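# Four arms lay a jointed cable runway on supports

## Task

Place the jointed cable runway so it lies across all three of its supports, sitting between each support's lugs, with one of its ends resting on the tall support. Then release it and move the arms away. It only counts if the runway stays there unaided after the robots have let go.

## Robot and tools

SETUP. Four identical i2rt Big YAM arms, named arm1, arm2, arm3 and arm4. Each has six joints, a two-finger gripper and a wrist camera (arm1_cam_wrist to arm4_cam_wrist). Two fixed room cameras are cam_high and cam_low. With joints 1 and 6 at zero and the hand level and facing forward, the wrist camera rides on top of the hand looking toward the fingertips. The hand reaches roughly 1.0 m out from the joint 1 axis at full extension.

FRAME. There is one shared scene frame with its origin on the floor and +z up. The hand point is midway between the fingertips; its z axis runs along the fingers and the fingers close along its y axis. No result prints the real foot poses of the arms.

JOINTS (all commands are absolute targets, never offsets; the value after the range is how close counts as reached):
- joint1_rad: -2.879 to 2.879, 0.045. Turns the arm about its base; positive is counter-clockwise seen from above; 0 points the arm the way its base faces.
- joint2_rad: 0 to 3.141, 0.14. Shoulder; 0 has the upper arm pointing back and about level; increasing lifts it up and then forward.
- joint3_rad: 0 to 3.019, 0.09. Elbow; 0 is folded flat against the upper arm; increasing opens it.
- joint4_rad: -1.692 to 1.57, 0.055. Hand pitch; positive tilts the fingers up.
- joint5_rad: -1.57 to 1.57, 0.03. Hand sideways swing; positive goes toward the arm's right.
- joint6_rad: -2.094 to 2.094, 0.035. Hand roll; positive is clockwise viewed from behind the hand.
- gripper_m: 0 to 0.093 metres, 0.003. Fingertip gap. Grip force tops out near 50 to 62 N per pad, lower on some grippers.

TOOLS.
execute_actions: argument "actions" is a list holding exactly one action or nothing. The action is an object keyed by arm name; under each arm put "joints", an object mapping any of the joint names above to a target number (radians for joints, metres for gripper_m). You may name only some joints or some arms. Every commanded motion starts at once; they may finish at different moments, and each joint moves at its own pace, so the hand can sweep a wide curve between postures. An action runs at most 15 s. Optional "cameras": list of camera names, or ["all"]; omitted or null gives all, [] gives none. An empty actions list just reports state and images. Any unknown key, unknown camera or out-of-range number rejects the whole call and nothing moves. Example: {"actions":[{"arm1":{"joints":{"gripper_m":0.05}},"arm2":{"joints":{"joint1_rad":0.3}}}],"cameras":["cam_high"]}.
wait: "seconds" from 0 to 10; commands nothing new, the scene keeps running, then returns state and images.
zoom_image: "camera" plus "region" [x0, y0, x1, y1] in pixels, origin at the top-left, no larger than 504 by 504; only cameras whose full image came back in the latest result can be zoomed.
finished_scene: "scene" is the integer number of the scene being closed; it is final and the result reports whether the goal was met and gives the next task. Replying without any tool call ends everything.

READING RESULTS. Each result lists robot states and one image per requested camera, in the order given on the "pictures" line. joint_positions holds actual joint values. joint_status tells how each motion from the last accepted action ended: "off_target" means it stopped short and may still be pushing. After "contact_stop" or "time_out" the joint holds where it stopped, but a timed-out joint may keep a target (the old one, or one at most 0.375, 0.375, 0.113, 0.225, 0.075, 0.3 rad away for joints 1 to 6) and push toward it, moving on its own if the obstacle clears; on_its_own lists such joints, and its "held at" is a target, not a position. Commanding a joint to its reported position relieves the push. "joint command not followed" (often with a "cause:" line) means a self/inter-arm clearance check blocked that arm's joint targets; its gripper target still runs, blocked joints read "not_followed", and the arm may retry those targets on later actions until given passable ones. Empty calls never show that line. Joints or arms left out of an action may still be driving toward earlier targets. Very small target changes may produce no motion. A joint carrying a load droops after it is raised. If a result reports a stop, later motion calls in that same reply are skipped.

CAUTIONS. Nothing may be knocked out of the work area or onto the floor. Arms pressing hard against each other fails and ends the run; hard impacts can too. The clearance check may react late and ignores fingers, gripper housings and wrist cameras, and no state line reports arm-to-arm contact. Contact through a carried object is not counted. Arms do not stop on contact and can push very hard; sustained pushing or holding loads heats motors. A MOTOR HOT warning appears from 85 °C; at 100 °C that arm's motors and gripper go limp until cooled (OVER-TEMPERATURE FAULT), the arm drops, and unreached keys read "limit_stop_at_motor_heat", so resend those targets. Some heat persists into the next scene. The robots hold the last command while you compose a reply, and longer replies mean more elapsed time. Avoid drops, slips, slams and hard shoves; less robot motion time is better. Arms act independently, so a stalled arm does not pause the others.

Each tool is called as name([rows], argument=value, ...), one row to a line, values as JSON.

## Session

execute_actions(actions=[])

Scene clock: 0.00 s.
arm1.joint_positions: joint1_rad=-0.197 joint2_rad=+0.631 joint3_rad=+1.395 joint4_rad=-1.179 joint5_rad=-0.173 joint6_rad=+0.457 gripper_m=+0.095
arm1.joint_status: not commanded
arm1.hand: x=-0.8667 y=-0.2153 z=+1.5742 quat_wxyz=(-0.519, -0.194, -0.816, -0.165) (m; scene frame)
arm2.joint_positions: joint1_rad=+0.150 joint2_rad=+0.637 joint3_rad=+1.338 joint4_rad=-1.177 joint5_rad=-0.199 joint6_rad=-0.172 gripper_m=+0.094
arm2.joint_status: not commanded
arm2.hand: x=-0.2891 y=-0.4005 z=+1.5549 quat_wxyz=(-0.330, +0.698, -0.492, -0.402) (m; scene frame)
arm3.joint_positions: joint1_rad=-0.032 joint2_rad=+0.560 joint3_rad=+1.365 joint4_rad=-1.394 joint5_rad=+0.169 joint6_rad=-0.116 gripper_m=+0.095
arm3.joint_status: not commanded
arm3.hand: x=+0.1853 y=+0.1209 z=+1.5630 quat_wxyz=(-0.278, -0.578, -0.659, +0.393) (m; scene frame)
arm4.joint_positions: joint1_rad=-0.076 joint2_rad=+0.523 joint3_rad=+1.429 joint4_rad=-1.349 joint5_rad=+0.135 joint6_rad=+0.288 gripper_m=+0.094
arm4.joint_status: not commanded
arm4.hand: x=+0.9407 y=-0.1118 z=+1.5819 quat_wxyz=(-0.009, -0.828, +0.160, +0.537) (m; scene frame)
pictures: arm1_cam_wrist, arm2_cam_wrist, arm3_cam_wrist, arm4_cam_wrist, cam_high, cam_low
Images, in order (width x height): arm1_cam_wrist 616x616, arm2_cam_wrist 616x616, arm3_cam_wrist 616x616, arm4_cam_wrist 616x616, cam_high 896x504, cam_low 896x504.

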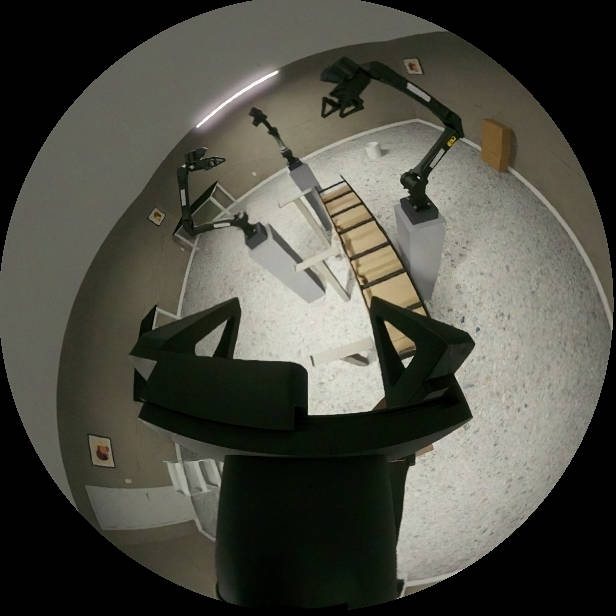

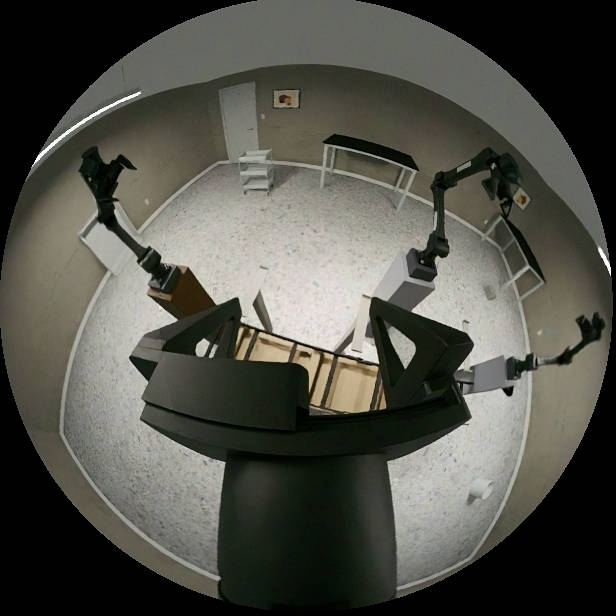

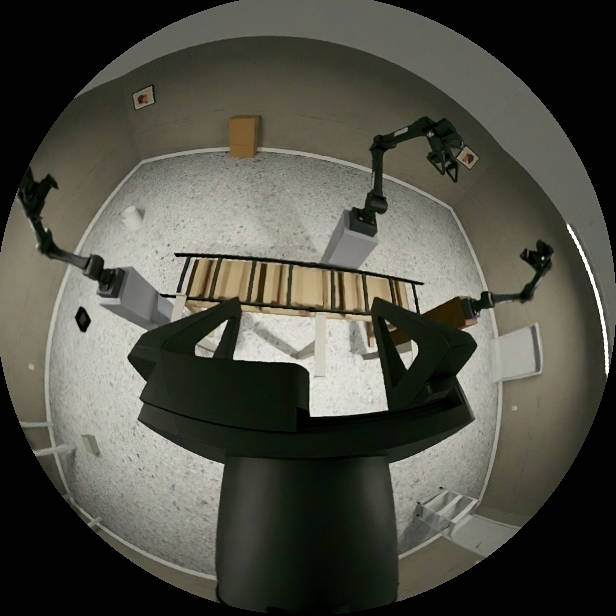

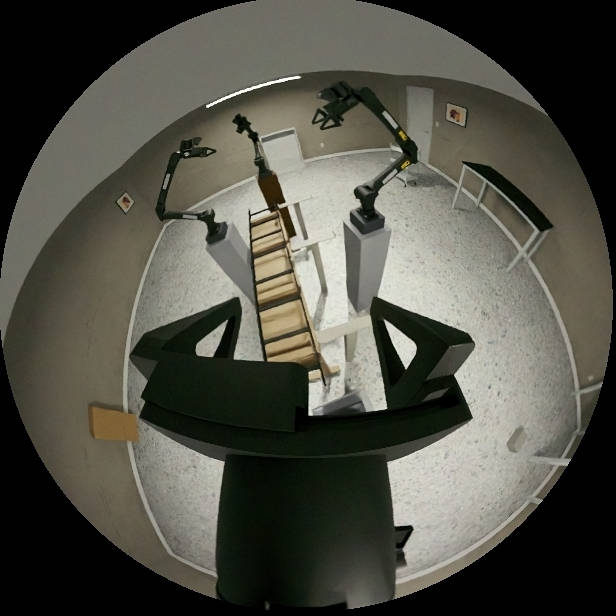

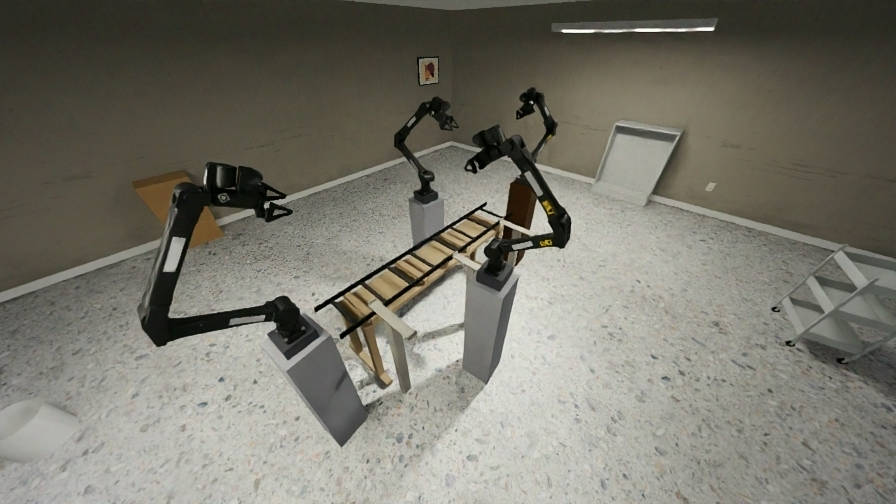

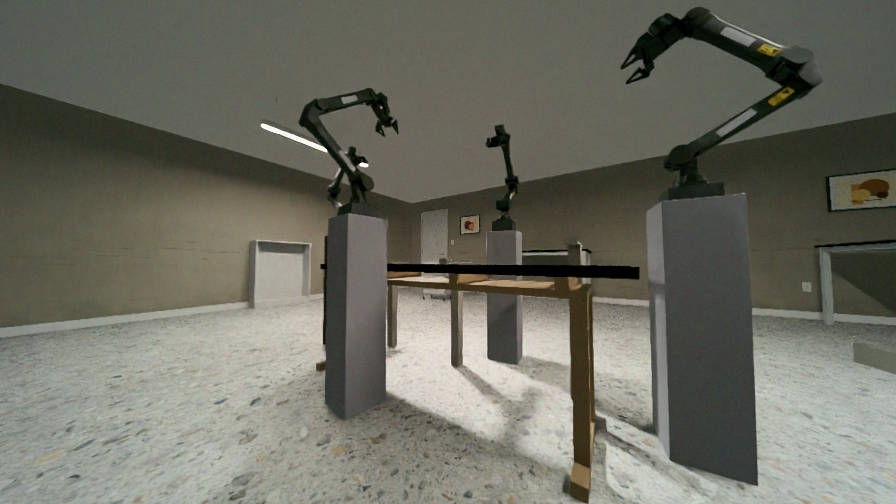

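execute_actions([
  {"arm1":{"joints":{"joint1_rad":-0.52,"joint2_rad":2.109,"joint3_rad":0.778,"joint4_rad":-0.225,"joint5_rad":0,"joint6_rad":-2.02}},"arm2":{"joints":{"joint1_rad":0.548,"joint2_rad":2.11,"joint3_rad":0.584,"joint4_rad":-0.02,"joint5_rad":0,"joint6_rad":0.45}},"arm3":{"joints":{"joint1_rad":0.137,"joint2_rad":2.56,"joint3_rad":1.80,"joint4_rad":-0.80,"joint5_rad":0,"joint6_rad":0.272}},"arm4":{"joints":{"joint1_rad":0.548,"joint2_rad":2.144,"joint3_rad":0.846,"joint4_rad":-0.25,"joint5_rad":0,"joint6_rad":-1.0}}},
])

Scene clock: 9.23 s.
arm1.joint_positions: joint1_rad=-0.516 joint2_rad=+2.115 joint3_rad=+0.781 joint4_rad=-0.237 joint5_rad=-0.002 joint6_rad=-2.009 gripper_m=+0.095
arm1.joint_status: all done
arm1.hand: x=-0.8011 y=-0.3633 z=+0.7996 quat_wxyz=(+0.001, +0.708, -0.707, -0.007) (m; scene frame)
arm2.joint_positions: joint1_rad=+0.548 joint2_rad=+2.100 joint3_rad=+0.583 joint4_rad=-0.035 joint5_rad=-0.002 joint6_rad=+0.441 gripper_m=+0.094
arm2.joint_status: all done
arm2.hand: x=-0.3667 y=-0.4045 z=+0.8045 quat_wxyz=(+0.000, +0.709, -0.705, -0.003) (m; scene frame)
arm3.joint_positions: joint1_rad=+0.125 joint2_rad=+2.563 joint3_rad=+1.788 joint4_rad=-0.801 joint5_rad=+0.003 joint6_rad=+0.264 gripper_m=+0.095
arm3.joint_status: all done
arm3.hand: x=+0.3527 y=-0.3097 z=+0.8063 quat_wxyz=(+0.001, -0.709, -0.705, +0.008) (m; scene frame)
arm4.joint_positions: joint1_rad=+0.547 joint2_rad=+2.142 joint3_rad=+0.843 joint4_rad=-0.266 joint5_rad=+0.000 joint6_rad=-0.985 gripper_m=+0.094
arm4.joint_status: all done
arm4.hand: x=+0.8061 y=-0.3470 z=+0.8020 quat_wxyz=(+0.005, -0.700, -0.714, -0.003) (m; scene frame)
pictures: arm1_cam_wrist, arm2_cam_wrist, arm3_cam_wrist, arm4_cam_wrist, cam_high, cam_low
Images, in order (width x height): arm1_cam_wrist 616x616, arm2_cam_wrist 616x616, arm3_cam_wrist 616x616, arm4_cam_wrist 616x616, cam_high 896x504, cam_low 896x504.

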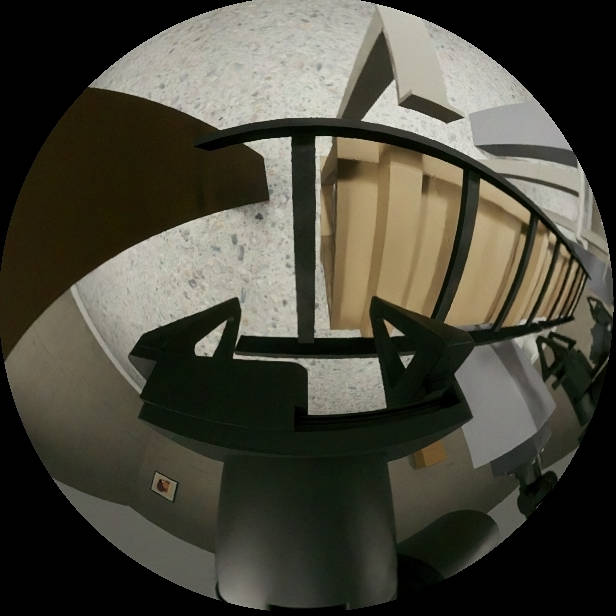

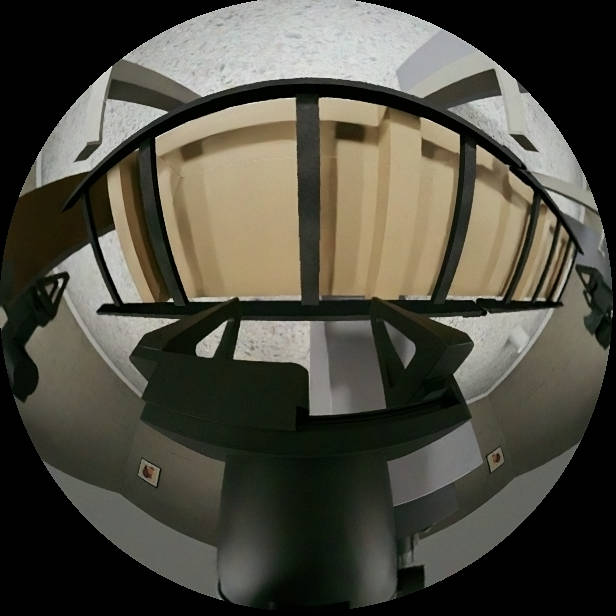

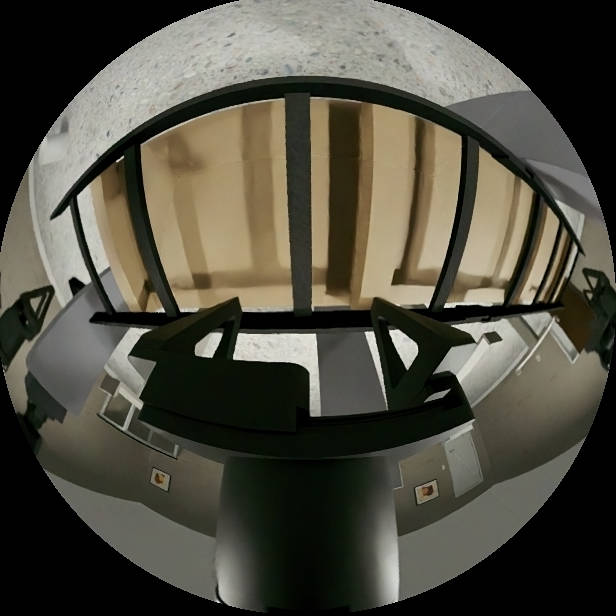

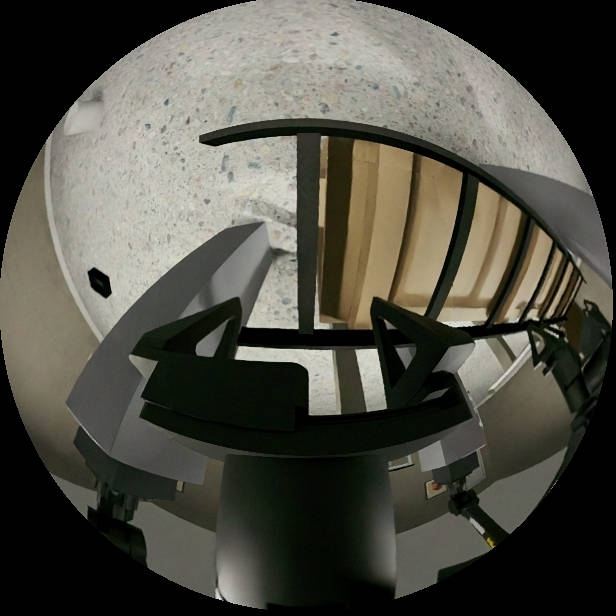

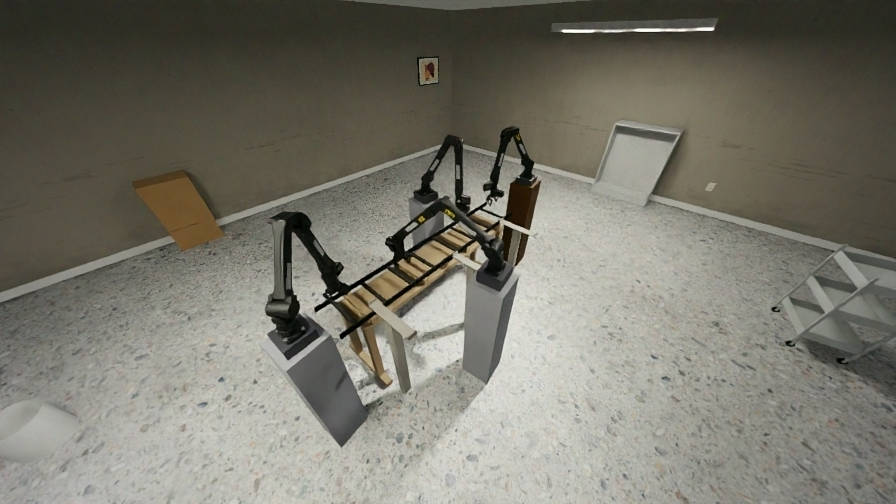

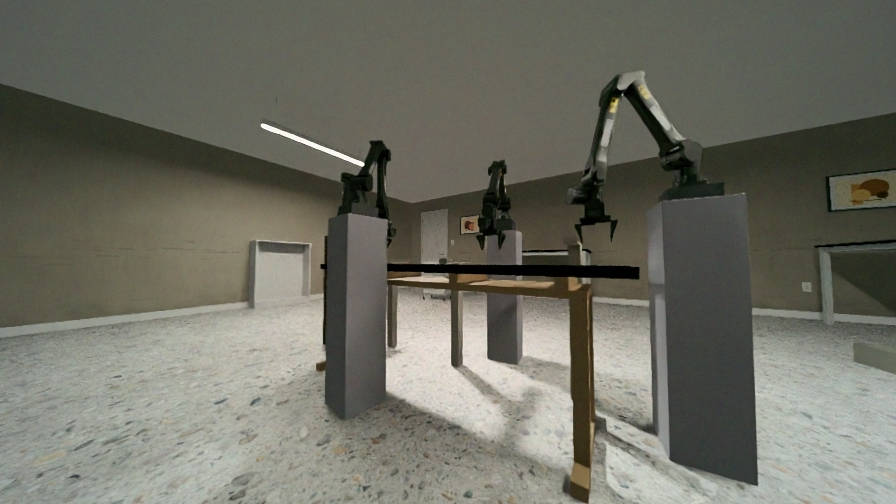

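execute_actions(actions=[])

Scene clock: 21.77 s.
arm1.joint_positions: joint1_rad=-0.516 joint2_rad=+2.115 joint3_rad=+0.781 joint4_rad=-0.237 joint5_rad=-0.002 joint6_rad=-2.009 gripper_m=+0.095
arm1.joint_status: all done
arm1.hand: x=-0.8011 y=-0.3633 z=+0.7996 quat_wxyz=(+0.001, +0.708, -0.706, -0.007) (m; scene frame)
arm2.joint_positions: joint1_rad=+0.548 joint2_rad=+2.100 joint3_rad=+0.583 joint4_rad=-0.035 joint5_rad=-0.002 joint6_rad=+0.441 gripper_m=+0.094
arm2.joint_status: all done
arm2.hand: x=-0.3667 y=-0.4045 z=+0.8045 quat_wxyz=(+0.000, +0.709, -0.705, -0.003) (m; scene frame)
arm3.joint_positions: joint1_rad=+0.125 joint2_rad=+2.563 joint3_rad=+1.788 joint4_rad=-0.801 joint5_rad=+0.003 joint6_rad=+0.264 gripper_m=+0.095
arm3.joint_status: all done
arm3.hand: x=+0.3527 y=-0.3097 z=+0.8063 quat_wxyz=(+0.001, -0.709, -0.705, +0.008) (m; scene frame)
arm4.joint_positions: joint1_rad=+0.547 joint2_rad=+2.142 joint3_rad=+0.843 joint4_rad=-0.266 joint5_rad=+0.000 joint6_rad=-0.985 gripper_m=+0.094
arm4.joint_status: all done
arm4.hand: x=+0.8061 y=-0.3470 z=+0.8020 quat_wxyz=(+0.005, -0.700, -0.714, -0.003) (m; scene frame)
pictures: arm1_cam_wrist, arm2_cam_wrist, arm3_cam_wrist, arm4_cam_wrist, cam_high, cam_low
Images, in order (width x height): arm1_cam_wrist 616x616, arm2_cam_wrist 616x616, arm3_cam_wrist 616x616, arm4_cam_wrist 616x616, cam_high 896x504, cam_low 896x504.

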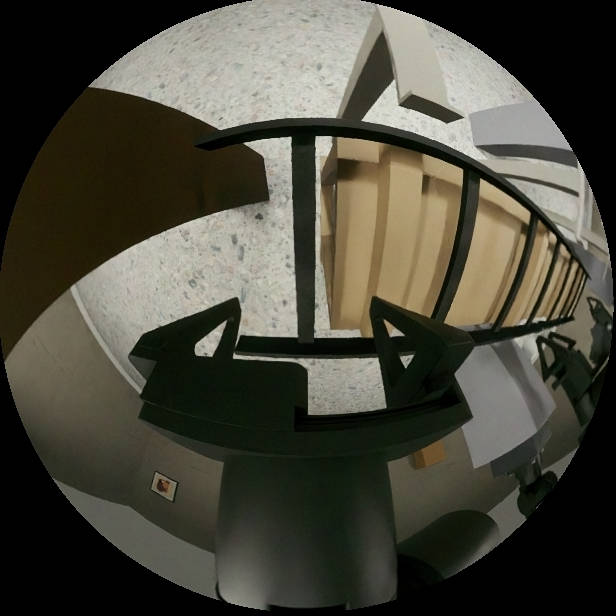

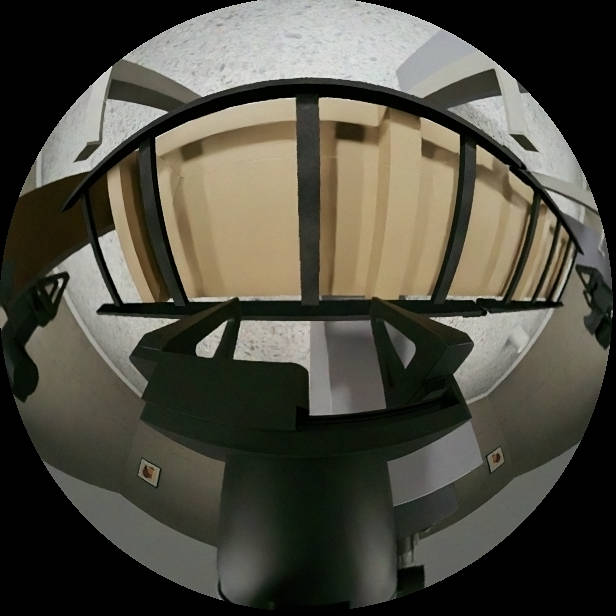

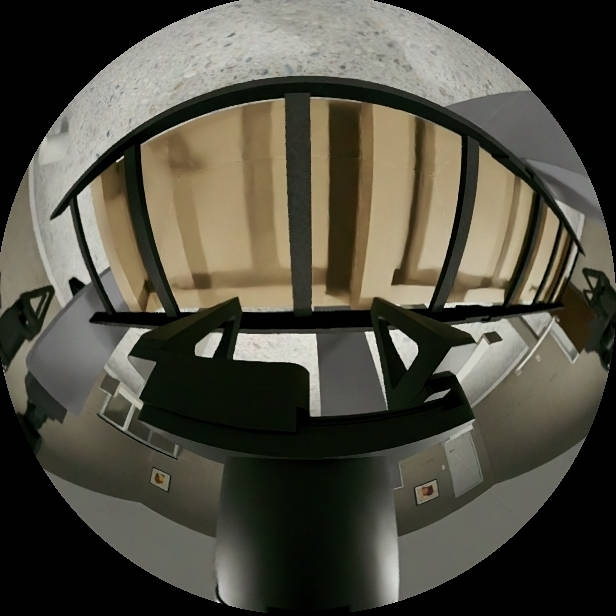

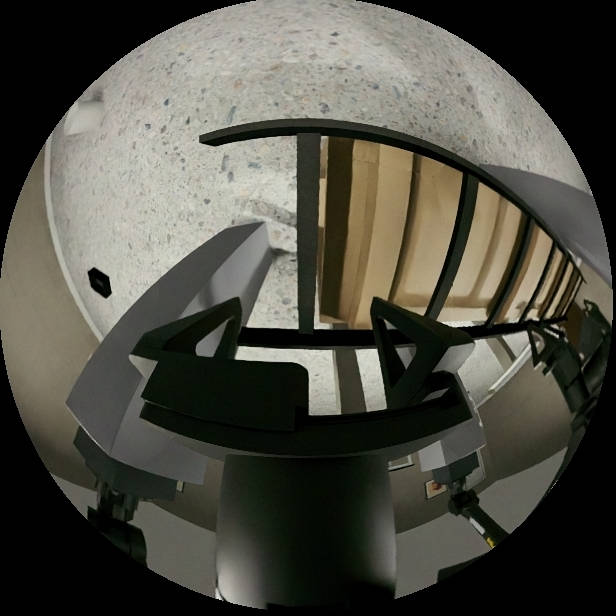

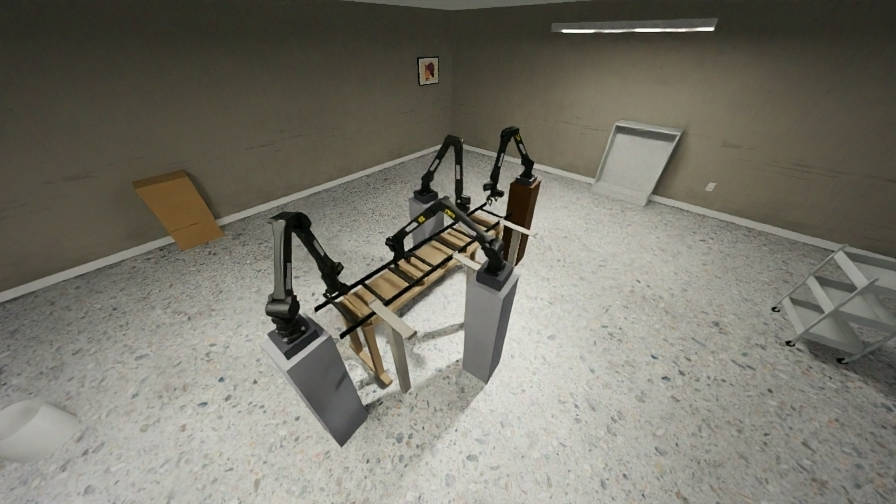

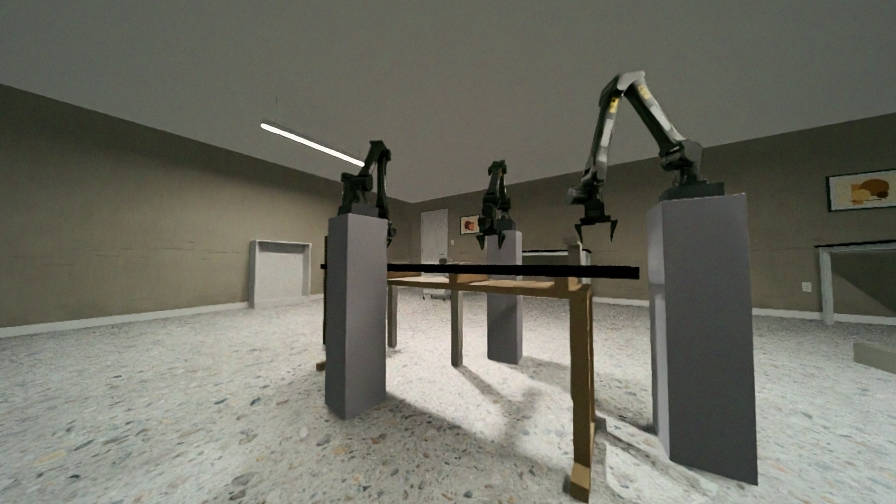

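execute_actions([
  {"arm1":{"joints":{"joint2_rad":2.504,"joint3_rad":0.933,"joint4_rad":0.006,"gripper_m":0.07}},"arm2":{"joints":{"joint1_rad":0.542,"joint2_rad":2.558,"joint3_rad":0.771,"joint4_rad":0.237,"gripper_m":0.07}},"arm3":{"joints":{"joint1_rad":0.135,"joint2_rad":2.855,"joint3_rad":1.992,"joint4_rad":-0.71,"joint6_rad":0.272,"gripper_m":0.07}},"arm4":{"joints":{"joint2_rad":2.52,"joint3_rad":0.996,"joint4_rad":-0.041,"gripper_m":0.07}}},
], cameras=["arm1_cam_wrist","arm2_cam_wrist","arm3_cam_wrist","arm4_cam_wrist","cam_low"])

Scene clock: 32.17 s.
arm1.joint_positions: joint1_rad=-0.516 joint2_rad=+2.432 joint3_rad=+0.940 joint4_rad=-0.005 joint5_rad=+0.002 joint6_rad=-2.013 gripper_m=+0.070
arm1.joint_status: all done
arm1.hand: x=-0.7697 y=-0.3779 z=+0.6967 quat_wxyz=(-0.011, +0.709, -0.705, +0.028) (m; scene frame)
arm2.joint_positions: joint1_rad=+0.548 joint2_rad=+2.561 joint3_rad=+0.769 joint4_rad=+0.224 joint5_rad=-0.002 joint6_rad=+0.441 gripper_m=+0.070
arm2.joint_status: all done
arm2.hand: x=-0.3641 y=-0.4100 z=+0.6715 quat_wxyz=(+0.003, +0.709, -0.706, +0.004) (m; scene frame)
arm3.joint_positions: joint1_rad=+0.125 joint2_rad=+2.869 joint3_rad=+1.969 joint4_rad=-0.713 joint5_rad=+0.003 joint6_rad=+0.265 gripper_m=+0.070
arm3.joint_status: all done
arm3.hand: x=+0.3475 y=-0.2959 z=+0.6604 quat_wxyz=(+0.017, -0.709, -0.705, -0.002) (m; scene frame)
arm4.joint_positions: joint1_rad=+0.547 joint2_rad=+2.526 joint3_rad=+0.992 joint4_rad=-0.053 joint5_rad=+0.000 joint6_rad=-0.985 gripper_m=+0.070
arm4.joint_status: all done
arm4.hand: x=+0.8124 y=-0.3407 z=+0.6696 quat_wxyz=(+0.003, -0.700, -0.714, -0.014) (m; scene frame)
pictures: arm1_cam_wrist, arm2_cam_wrist, arm3_cam_wrist, arm4_cam_wrist, cam_low
Images, in order (width x height): arm1_cam_wrist 616x616, arm2_cam_wrist 616x616, arm3_cam_wrist 616x616, arm4_cam_wrist 616x616, cam_low 896x504.

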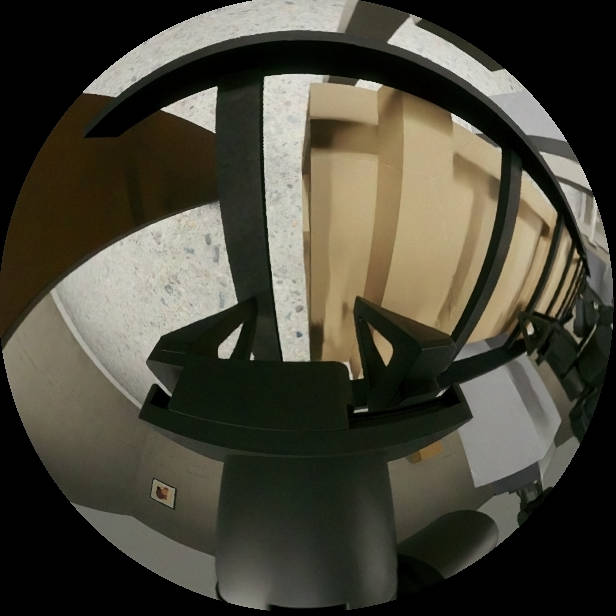

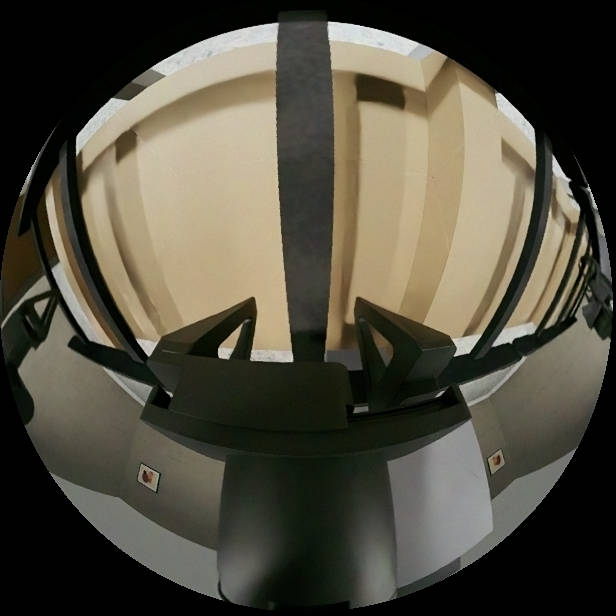

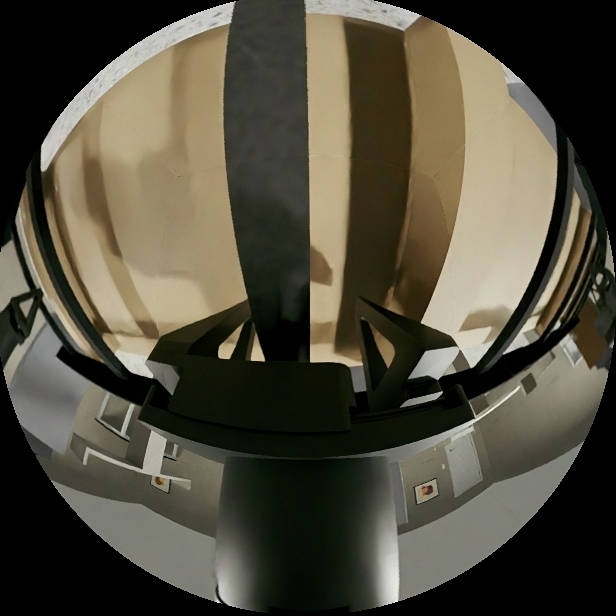

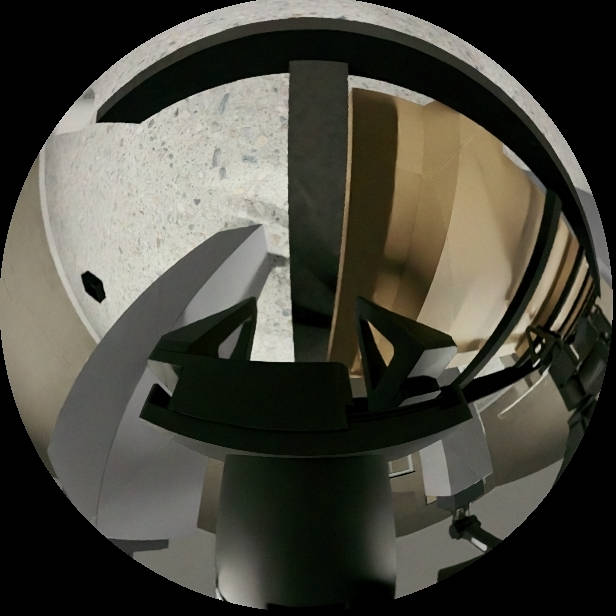

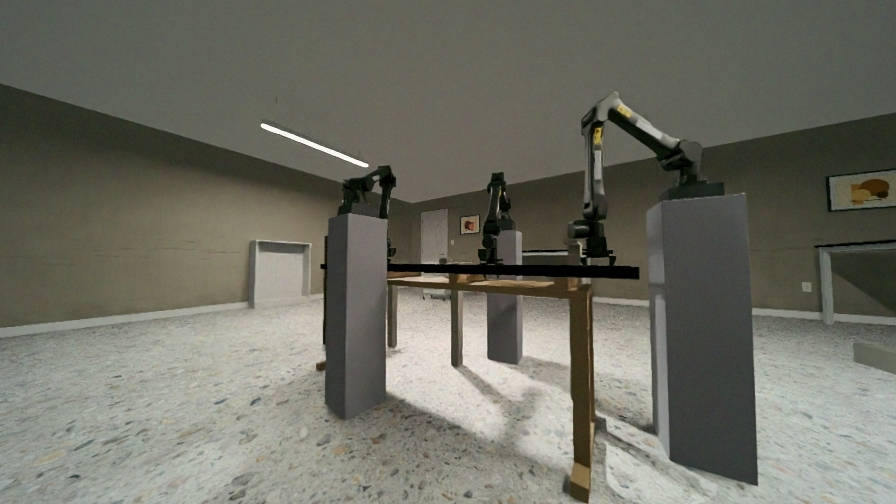

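execute_actions([
  {"arm1":{"joints":{"joint2_rad":2.29,"joint3_rad":0.845,"joint4_rad":-0.11,"gripper_m":0.09}},"arm3":{"joints":{"joint1_rad":0.153,"joint2_rad":2.84,"joint3_rad":2.005,"joint4_rad":-0.72,"joint6_rad":0.29,"gripper_m":0.08}},"arm4":{"joints":{"joint4_rad":-0.022}}},
], cameras=["arm1_cam_wrist","arm3_cam_wrist","arm4_cam_wrist"])

Scene clock: 40.37 s.
arm1.joint_positions: joint1_rad=-0.516 joint2_rad=+2.291 joint3_rad=+0.846 joint4_rad=-0.107 joint5_rad=+0.001 joint6_rad=-2.013 gripper_m=+0.090
arm1.joint_status: all done
arm1.hand: x=-0.7929 y=-0.3671 z=+0.7429 quat_wxyz=(-0.002, +0.709, -0.705, +0.002) (m; scene frame)
arm2.joint_positions: joint1_rad=+0.548 joint2_rad=+2.561 joint3_rad=+0.769 joint4_rad=+0.224 joint5_rad=-0.002 joint6_rad=+0.441 gripper_m=+0.070
arm2.joint_status: not commanded
arm2.hand: x=-0.3641 y=-0.4100 z=+0.6715 quat_wxyz=(+0.003, +0.709, -0.706, +0.004) (m; scene frame)
arm3.joint_positions: joint1_rad=+0.142 joint2_rad=+2.857 joint3_rad=+1.969 joint4_rad=-0.713 joint5_rad=+0.003 joint6_rad=+0.282 gripper_m=+0.080
arm3.joint_status: all done
arm3.hand: x=+0.3594 y=-0.2988 z=+0.6676 quat_wxyz=(+0.012, -0.710, -0.705, +0.001) (m; scene frame)
arm4.joint_positions: joint1_rad=+0.547 joint2_rad=+2.526 joint3_rad=+0.992 joint4_rad=-0.038 joint5_rad=+0.000 joint6_rad=-0.985 gripper_m=+0.070
arm4.joint_status: all done
arm4.hand: x=+0.8093 y=-0.3429 z=+0.6696 quat_wxyz=(+0.005, -0.700, -0.714, -0.006) (m; scene frame)
pictures: arm1_cam_wrist, arm3_cam_wrist, arm4_cam_wrist
Images, in order (width x height): arm1_cam_wrist 616x616, arm3_cam_wrist 616x616, arm4_cam_wrist 616x616.

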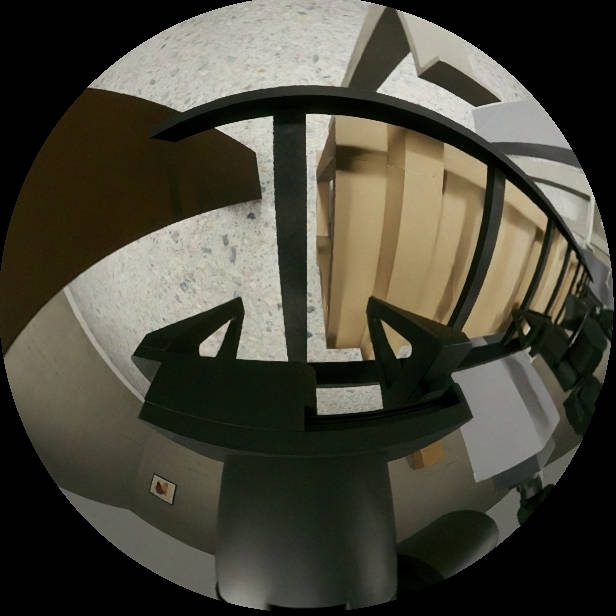

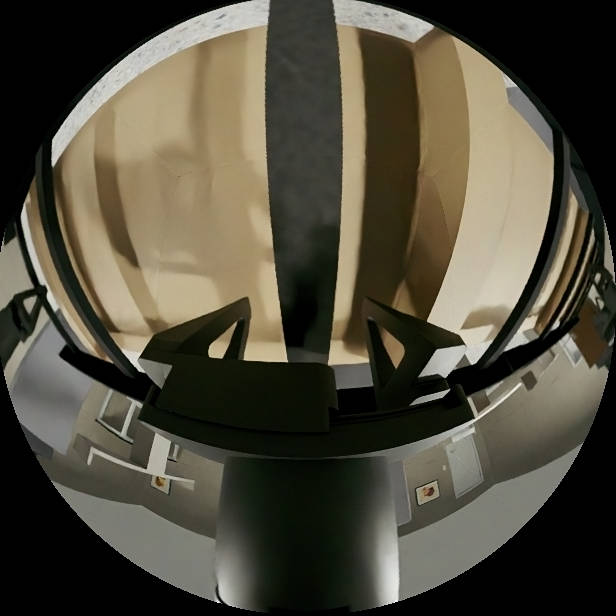

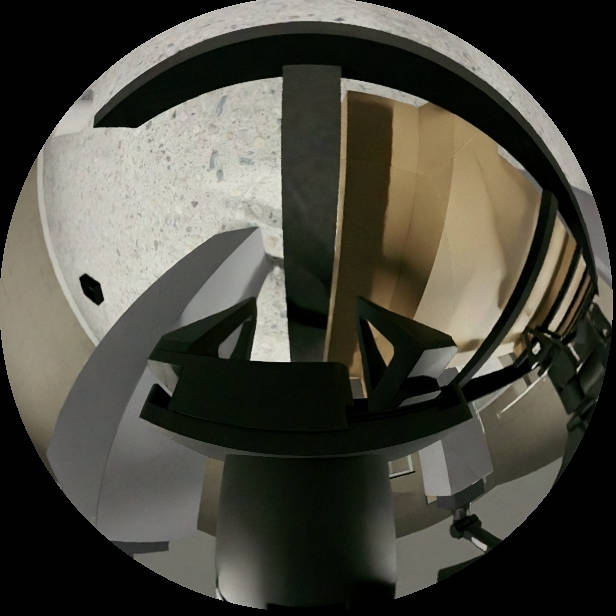

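execute_actions([
  {"arm1":{"joints":{"joint2_rad":2.42,"joint3_rad":0.875,"joint4_rad":-0.025}}},
], cameras=[])

execute_actions([
  {"arm1":{"joints":{"joint2_rad":2.505,"joint3_rad":0.928,"joint4_rad":0.018,"gripper_m":0.07}}},
], cameras=["arm1_cam_wrist"])

Scene clock: 44.97 s.
arm1.joint_positions: joint1_rad=-0.516 joint2_rad=+2.429 joint3_rad=+0.876 joint4_rad=-0.034 joint5_rad=+0.001 joint6_rad=-2.013 gripper_m=+0.090
arm1.joint_status: all done
arm1.hand: x=-0.8116 y=-0.3583 z=+0.6964 quat_wxyz=(+0.005, +0.709, -0.705, -0.015) (m; scene frame)
arm2.joint_positions: joint1_rad=+0.548 joint2_rad=+2.561 joint3_rad=+0.769 joint4_rad=+0.224 joint5_rad=-0.002 joint6_rad=+0.441 gripper_m=+0.070
arm2.joint_status: not commanded
arm2.hand: x=-0.3641 y=-0.4100 z=+0.6715 quat_wxyz=(+0.003, +0.709, -0.706, +0.004) (m; scene frame)
arm3.joint_positions: joint1_rad=+0.142 joint2_rad=+2.857 joint3_rad=+1.969 joint4_rad=-0.713 joint5_rad=+0.003 joint6_rad=+0.282 gripper_m=+0.080
arm3.joint_status: not commanded
arm3.hand: x=+0.3594 y=-0.2988 z=+0.6676 quat_wxyz=(+0.012, -0.710, -0.705, +0.001) (m; scene frame)
arm4.joint_positions: joint1_rad=+0.547 joint2_rad=+2.526 joint3_rad=+0.992 joint4_rad=-0.038 joint5_rad=+0.000 joint6_rad=-0.985 gripper_m=+0.070
arm4.joint_status: not commanded
arm4.hand: x=+0.8093 y=-0.3429 z=+0.6696 quat_wxyz=(+0.005, -0.700, -0.714, -0.006) (m; scene frame)
pictures: none
No camera images: the call's "cameras" was empty. Leave "cameras" out to get every camera's image.

Scene clock: 45.80 s.
arm1.joint_positions: joint1_rad=-0.516 joint2_rad=+2.503 joint3_rad=+0.928 joint4_rad=+0.010 joint5_rad=+0.001 joint6_rad=-2.013 gripper_m=+0.070
arm1.joint_status: all done
arm1.hand: x=-0.8021 y=-0.3627 z=+0.6712 quat_wxyz=(+0.001, +0.709, -0.705, -0.004) (m; scene frame)
arm2.joint_positions: joint1_rad=+0.548 joint2_rad=+2.561 joint3_rad=+0.769 joint4_rad=+0.224 joint5_rad=-0.002 joint6_rad=+0.441 gripper_m=+0.070
arm2.joint_status: not commanded
arm2.hand: x=-0.3641 y=-0.4100 z=+0.6715 quat_wxyz=(+0.003, +0.709, -0.706, +0.004) (m; scene frame)
arm3.joint_positions: joint1_rad=+0.142 joint2_rad=+2.857 joint3_rad=+1.969 joint4_rad=-0.713 joint5_rad=+0.003 joint6_rad=+0.282 gripper_m=+0.080
arm3.joint_status: not commanded
arm3.hand: x=+0.3594 y=-0.2988 z=+0.6676 quat_wxyz=(+0.012, -0.710, -0.705, +0.001) (m; scene frame)
arm4.joint_positions: joint1_rad=+0.547 joint2_rad=+2.526 joint3_rad=+0.992 joint4_rad=-0.038 joint5_rad=+0.000 joint6_rad=-0.985 gripper_m=+0.070
arm4.joint_status: not commanded
arm4.hand: x=+0.8093 y=-0.3429 z=+0.6696 quat_wxyz=(+0.005, -0.700, -0.714, -0.006) (m; scene frame)
pictures: arm1_cam_wrist
Images, in order (width x height): arm1_cam_wrist 616x616.

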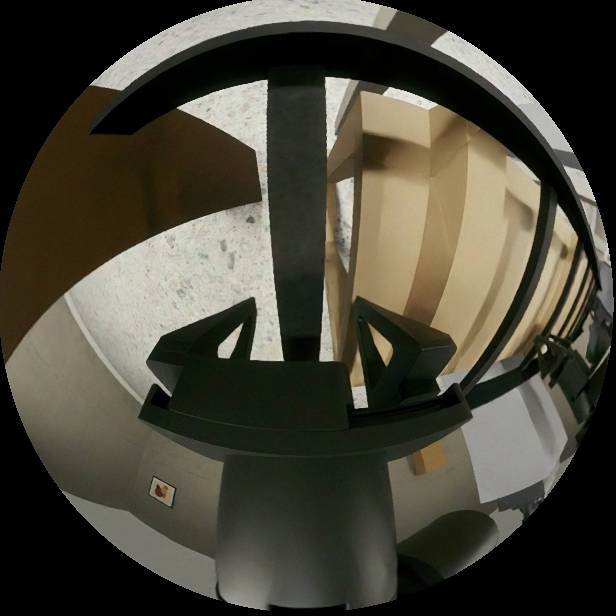

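execute_actions([
  {"arm1":{"joints":{"gripper_m":0}},"arm2":{"joints":{"gripper_m":0}},"arm3":{"joints":{"gripper_m":0}},"arm4":{"joints":{"gripper_m":0}}},
], cameras=["cam_low","cam_high"])

zoom_image(camera="cam_low", region=[380, 190, 640, 290])

zoom_image(camera="cam_high", region=[300, 160, 560, 360])

Scene clock: 49.30 s.
arm1.joint_positions: joint1_rad=-0.516 joint2_rad=+2.504 joint3_rad=+0.925 joint4_rad=+0.010 joint5_rad=+0.005 joint6_rad=-2.017 gripper_m=+0.025
arm1.joint_status: gripper_m off_target (ended at +0.025, target +0.000)
arm1.hand: x=-0.8044 y=-0.3624 z=+0.6709 quat_wxyz=(+0.003, +0.711, -0.704, -0.005) (m; scene frame)
arm2.joint_positions: joint1_rad=+0.547 joint2_rad=+2.562 joint3_rad=+0.768 joint4_rad=+0.226 joint5_rad=+0.005 joint6_rad=+0.440 gripper_m=+0.024
arm2.joint_status: gripper_m off_target (ended at +0.024, target +0.000)
arm2.hand: x=-0.3627 y=-0.4094 z=+0.6715 quat_wxyz=(-0.001, +0.709, -0.705, +0.005) (m; scene frame)
arm3.joint_positions: joint1_rad=+0.142 joint2_rad=+2.857 joint3_rad=+1.969 joint4_rad=-0.714 joint5_rad=+0.006 joint6_rad=+0.270 gripper_m=+0.024
arm3.joint_status: gripper_m off_target (ended at +0.024, target +0.000)
arm3.hand: x=+0.3590 y=-0.2987 z=+0.6676 quat_wxyz=(+0.013, -0.705, -0.709, +0.002) (m; scene frame)
arm4.joint_positions: joint1_rad=+0.547 joint2_rad=+2.526 joint3_rad=+0.993 joint4_rad=-0.035 joint5_rad=+0.002 joint6_rad=-0.986 gripper_m=+0.024
arm4.joint_status: gripper_m off_target (ended at +0.024, target +0.000)
arm4.hand: x=+0.8079 y=-0.3433 z=+0.6696 quat_wxyz=(+0.006, -0.700, -0.714, -0.005) (m; scene frame)
pictures: cam_high, cam_low
Images, in order (width x height): cam_high 896x504, cam_low 896x504.

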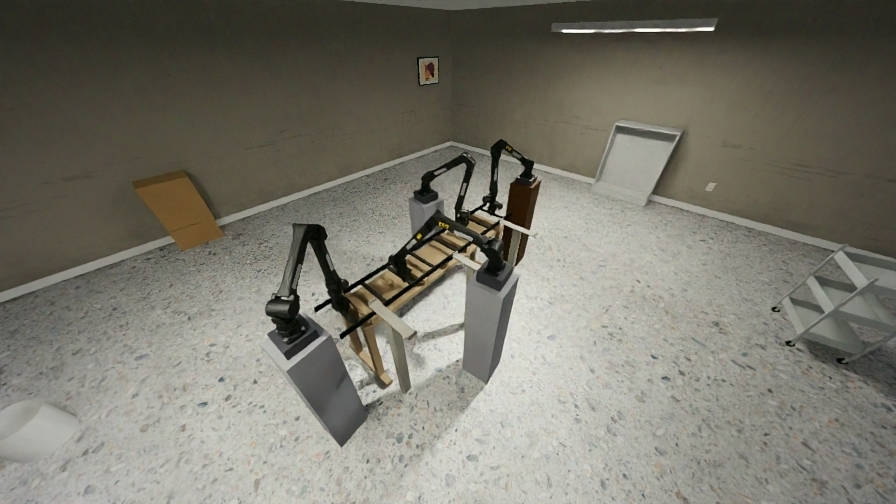

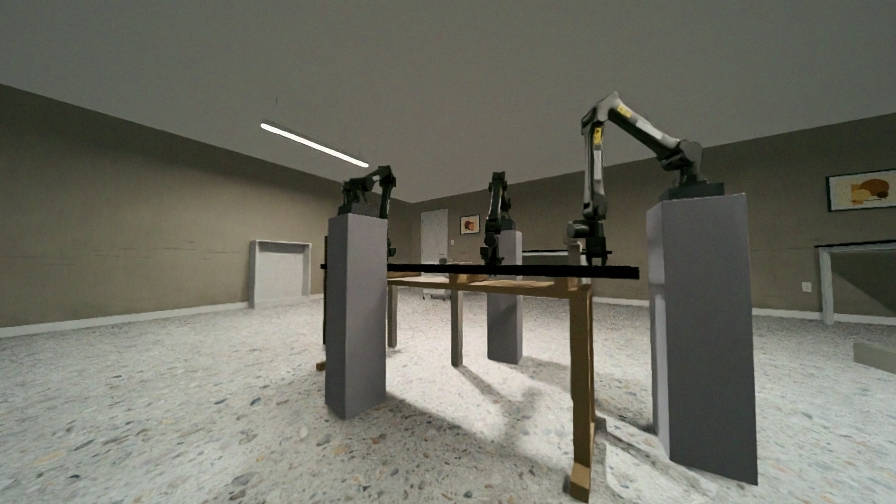

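Region (380, 190, 640, 290) of cam_low's 896x504 image, scaled by 1.938, with more detail than that image has; it fills the top 194 rows of this view, and the rest is white.

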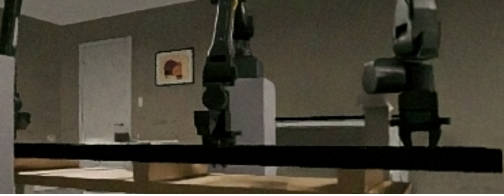

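Region (300, 160, 560, 360) of cam_high's 896x504 image, scaled by 1.938, with more detail than that image has; it fills the top 388 rows of this view, and the rest is white.

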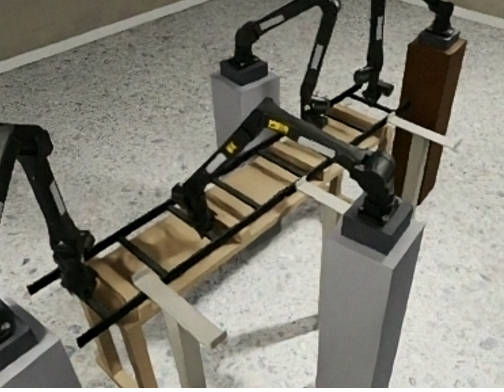

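execute_actions([
  {"arm1":{"joints":{"joint2_rad":2.17,"joint3_rad":0.80,"joint4_rad":-0.145}},"arm2":{"joints":{"joint2_rad":2.12,"joint3_rad":0.61,"joint4_rad":0.07}},"arm3":{"joints":{"joint1_rad":0.13,"joint2_rad":2.46,"joint3_rad":1.80,"joint4_rad":-0.75,"joint5_rad":-0.04,"joint6_rad":0.27}},"arm4":{"joints":{"joint1_rad":0.537,"joint2_rad":2.11,"joint3_rad":0.86,"joint4_rad":-0.306,"joint5_rad":-0.022}}},
], cameras=["cam_low"])

Scene clock: 62.37 s.
arm1.joint_positions: joint1_rad=-0.516 joint2_rad=+2.201 joint3_rad=+0.795 joint4_rad=-0.148 joint5_rad=+0.003 joint6_rad=-2.019 gripper_m=+0.025
arm1.joint_status: all done
arm1.hand: x=-0.8008 y=-0.3641 z=+0.7712 quat_wxyz=(+0.000, +0.711, -0.703, +0.002) (m; scene frame)
arm2.joint_positions: joint1_rad=+0.536 joint2_rad=+2.234 joint3_rad=+0.609 joint4_rad=+0.066 joint5_rad=+0.008 joint6_rad=+0.426 gripper_m=+0.024
arm2.joint_status: all done
arm2.hand: x=-0.3592 y=-0.4084 z=+0.7686 quat_wxyz=(-0.004, +0.710, -0.704, +0.002) (m; scene frame)
arm3.joint_positions: joint1_rad=+0.134 joint2_rad=+2.601 joint3_rad=+1.769 joint4_rad=-0.731 joint5_rad=-0.042 joint6_rad=+0.259 gripper_m=+0.024
arm3.joint_status: joint2_rad time_out (moved -0.257 of -0.397); the others done
arm3.on_its_own: joint2_rad reads +2.601 and still pushes toward +2.460 since a time_out
arm3.hand: x=+0.3640 y=-0.3000 z=+0.7778 quat_wxyz=(-0.017, -0.704, -0.710, -0.009) (m; scene frame)
arm4.joint_positions: joint1_rad=+0.535 joint2_rad=+2.139 joint3_rad=+0.847 joint4_rad=-0.304 joint5_rad=-0.021 joint6_rad=-0.996 gripper_m=+0.024
arm4.joint_status: all done
arm4.hand: x=+0.8107 y=-0.3430 z=+0.8036 quat_wxyz=(-0.008, -0.701, -0.713, -0.016) (m; scene frame)
pictures: cam_low
Images, in order (width x height): cam_low 896x504.

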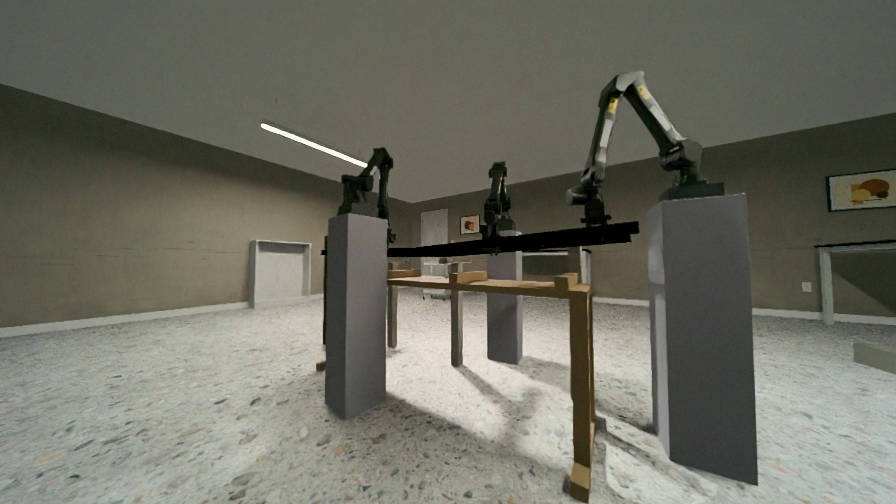

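execute_actions([
  {"arm1":{"joints":{"joint2_rad":1.92,"joint3_rad":0.75,"joint4_rad":-0.345}},"arm2":{"joints":{"joint2_rad":1.80,"joint3_rad":0.54,"joint4_rad":-0.165}},"arm3":{"joints":{"joint1_rad":0.12,"joint2_rad":2.265,"joint3_rad":1.73,"joint4_rad":-0.87,"joint5_rad":-0.078}},"arm4":{"joints":{"joint1_rad":0.527,"joint2_rad":1.80,"joint3_rad":0.865,"joint4_rad":-0.631,"joint5_rad":-0.043}}},
], cameras=["cam_low"])

zoom_image(camera="cam_low", region=[380, 170, 640, 290])

Scene clock: 68.13 s.
arm1.joint_positions: joint1_rad=-0.516 joint2_rad=+1.943 joint3_rad=+0.739 joint4_rad=-0.344 joint5_rad=+0.006 joint6_rad=-2.019 gripper_m=+0.025
arm1.joint_status: all done
arm1.hand: x=-0.8010 y=-0.3647 z=+0.8536 quat_wxyz=(+0.000, +0.711, -0.703, +0.005) (m; scene frame)
arm2.joint_positions: joint1_rad=+0.538 joint2_rad=+1.904 joint3_rad=+0.523 joint4_rad=-0.164 joint5_rad=+0.013 joint6_rad=+0.427 gripper_m=+0.024
arm2.joint_status: all done
arm2.hand: x=-0.3583 y=-0.4090 z=+0.8540 quat_wxyz=(-0.009, +0.710, -0.704, -0.004) (m; scene frame)
arm3.joint_positions: joint1_rad=+0.126 joint2_rad=+2.409 joint3_rad=+1.695 joint4_rad=-0.841 joint5_rad=-0.075 joint6_rad=+0.251 gripper_m=+0.024
arm3.joint_status: joint2_rad time_out (moved -0.192 of -0.336); the others done
arm3.on_its_own: joint2_rad reads +2.409 and still pushes toward +2.265 since a time_out
arm3.hand: x=+0.3652 y=-0.2991 z=+0.8763 quat_wxyz=(-0.028, -0.704, -0.710, -0.021) (m; scene frame)
arm4.joint_positions: joint1_rad=+0.524 joint2_rad=+1.827 joint3_rad=+0.839 joint4_rad=-0.630 joint5_rad=-0.043 joint6_rad=-1.006 gripper_m=+0.024
arm4.joint_status: all done
arm4.hand: x=+0.8100 y=-0.3445 z=+0.9187 quat_wxyz=(-0.021, -0.701, -0.712, -0.025) (m; scene frame)
pictures: cam_low
Images, in order (width x height): cam_low 896x504.

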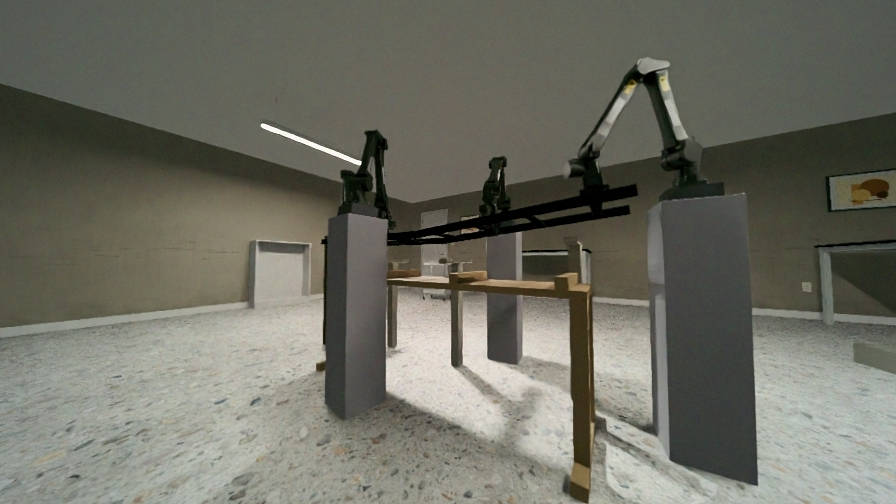

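Region (380, 170, 640, 290) of cam_low's 896x504 image, scaled by 1.938, with more detail than that image has; it fills the top 233 rows of this view, and the rest is white.

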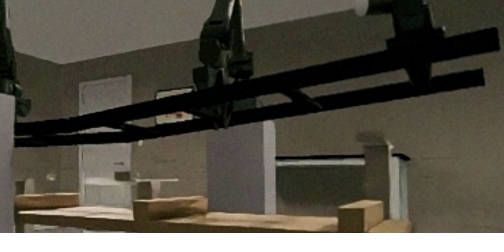

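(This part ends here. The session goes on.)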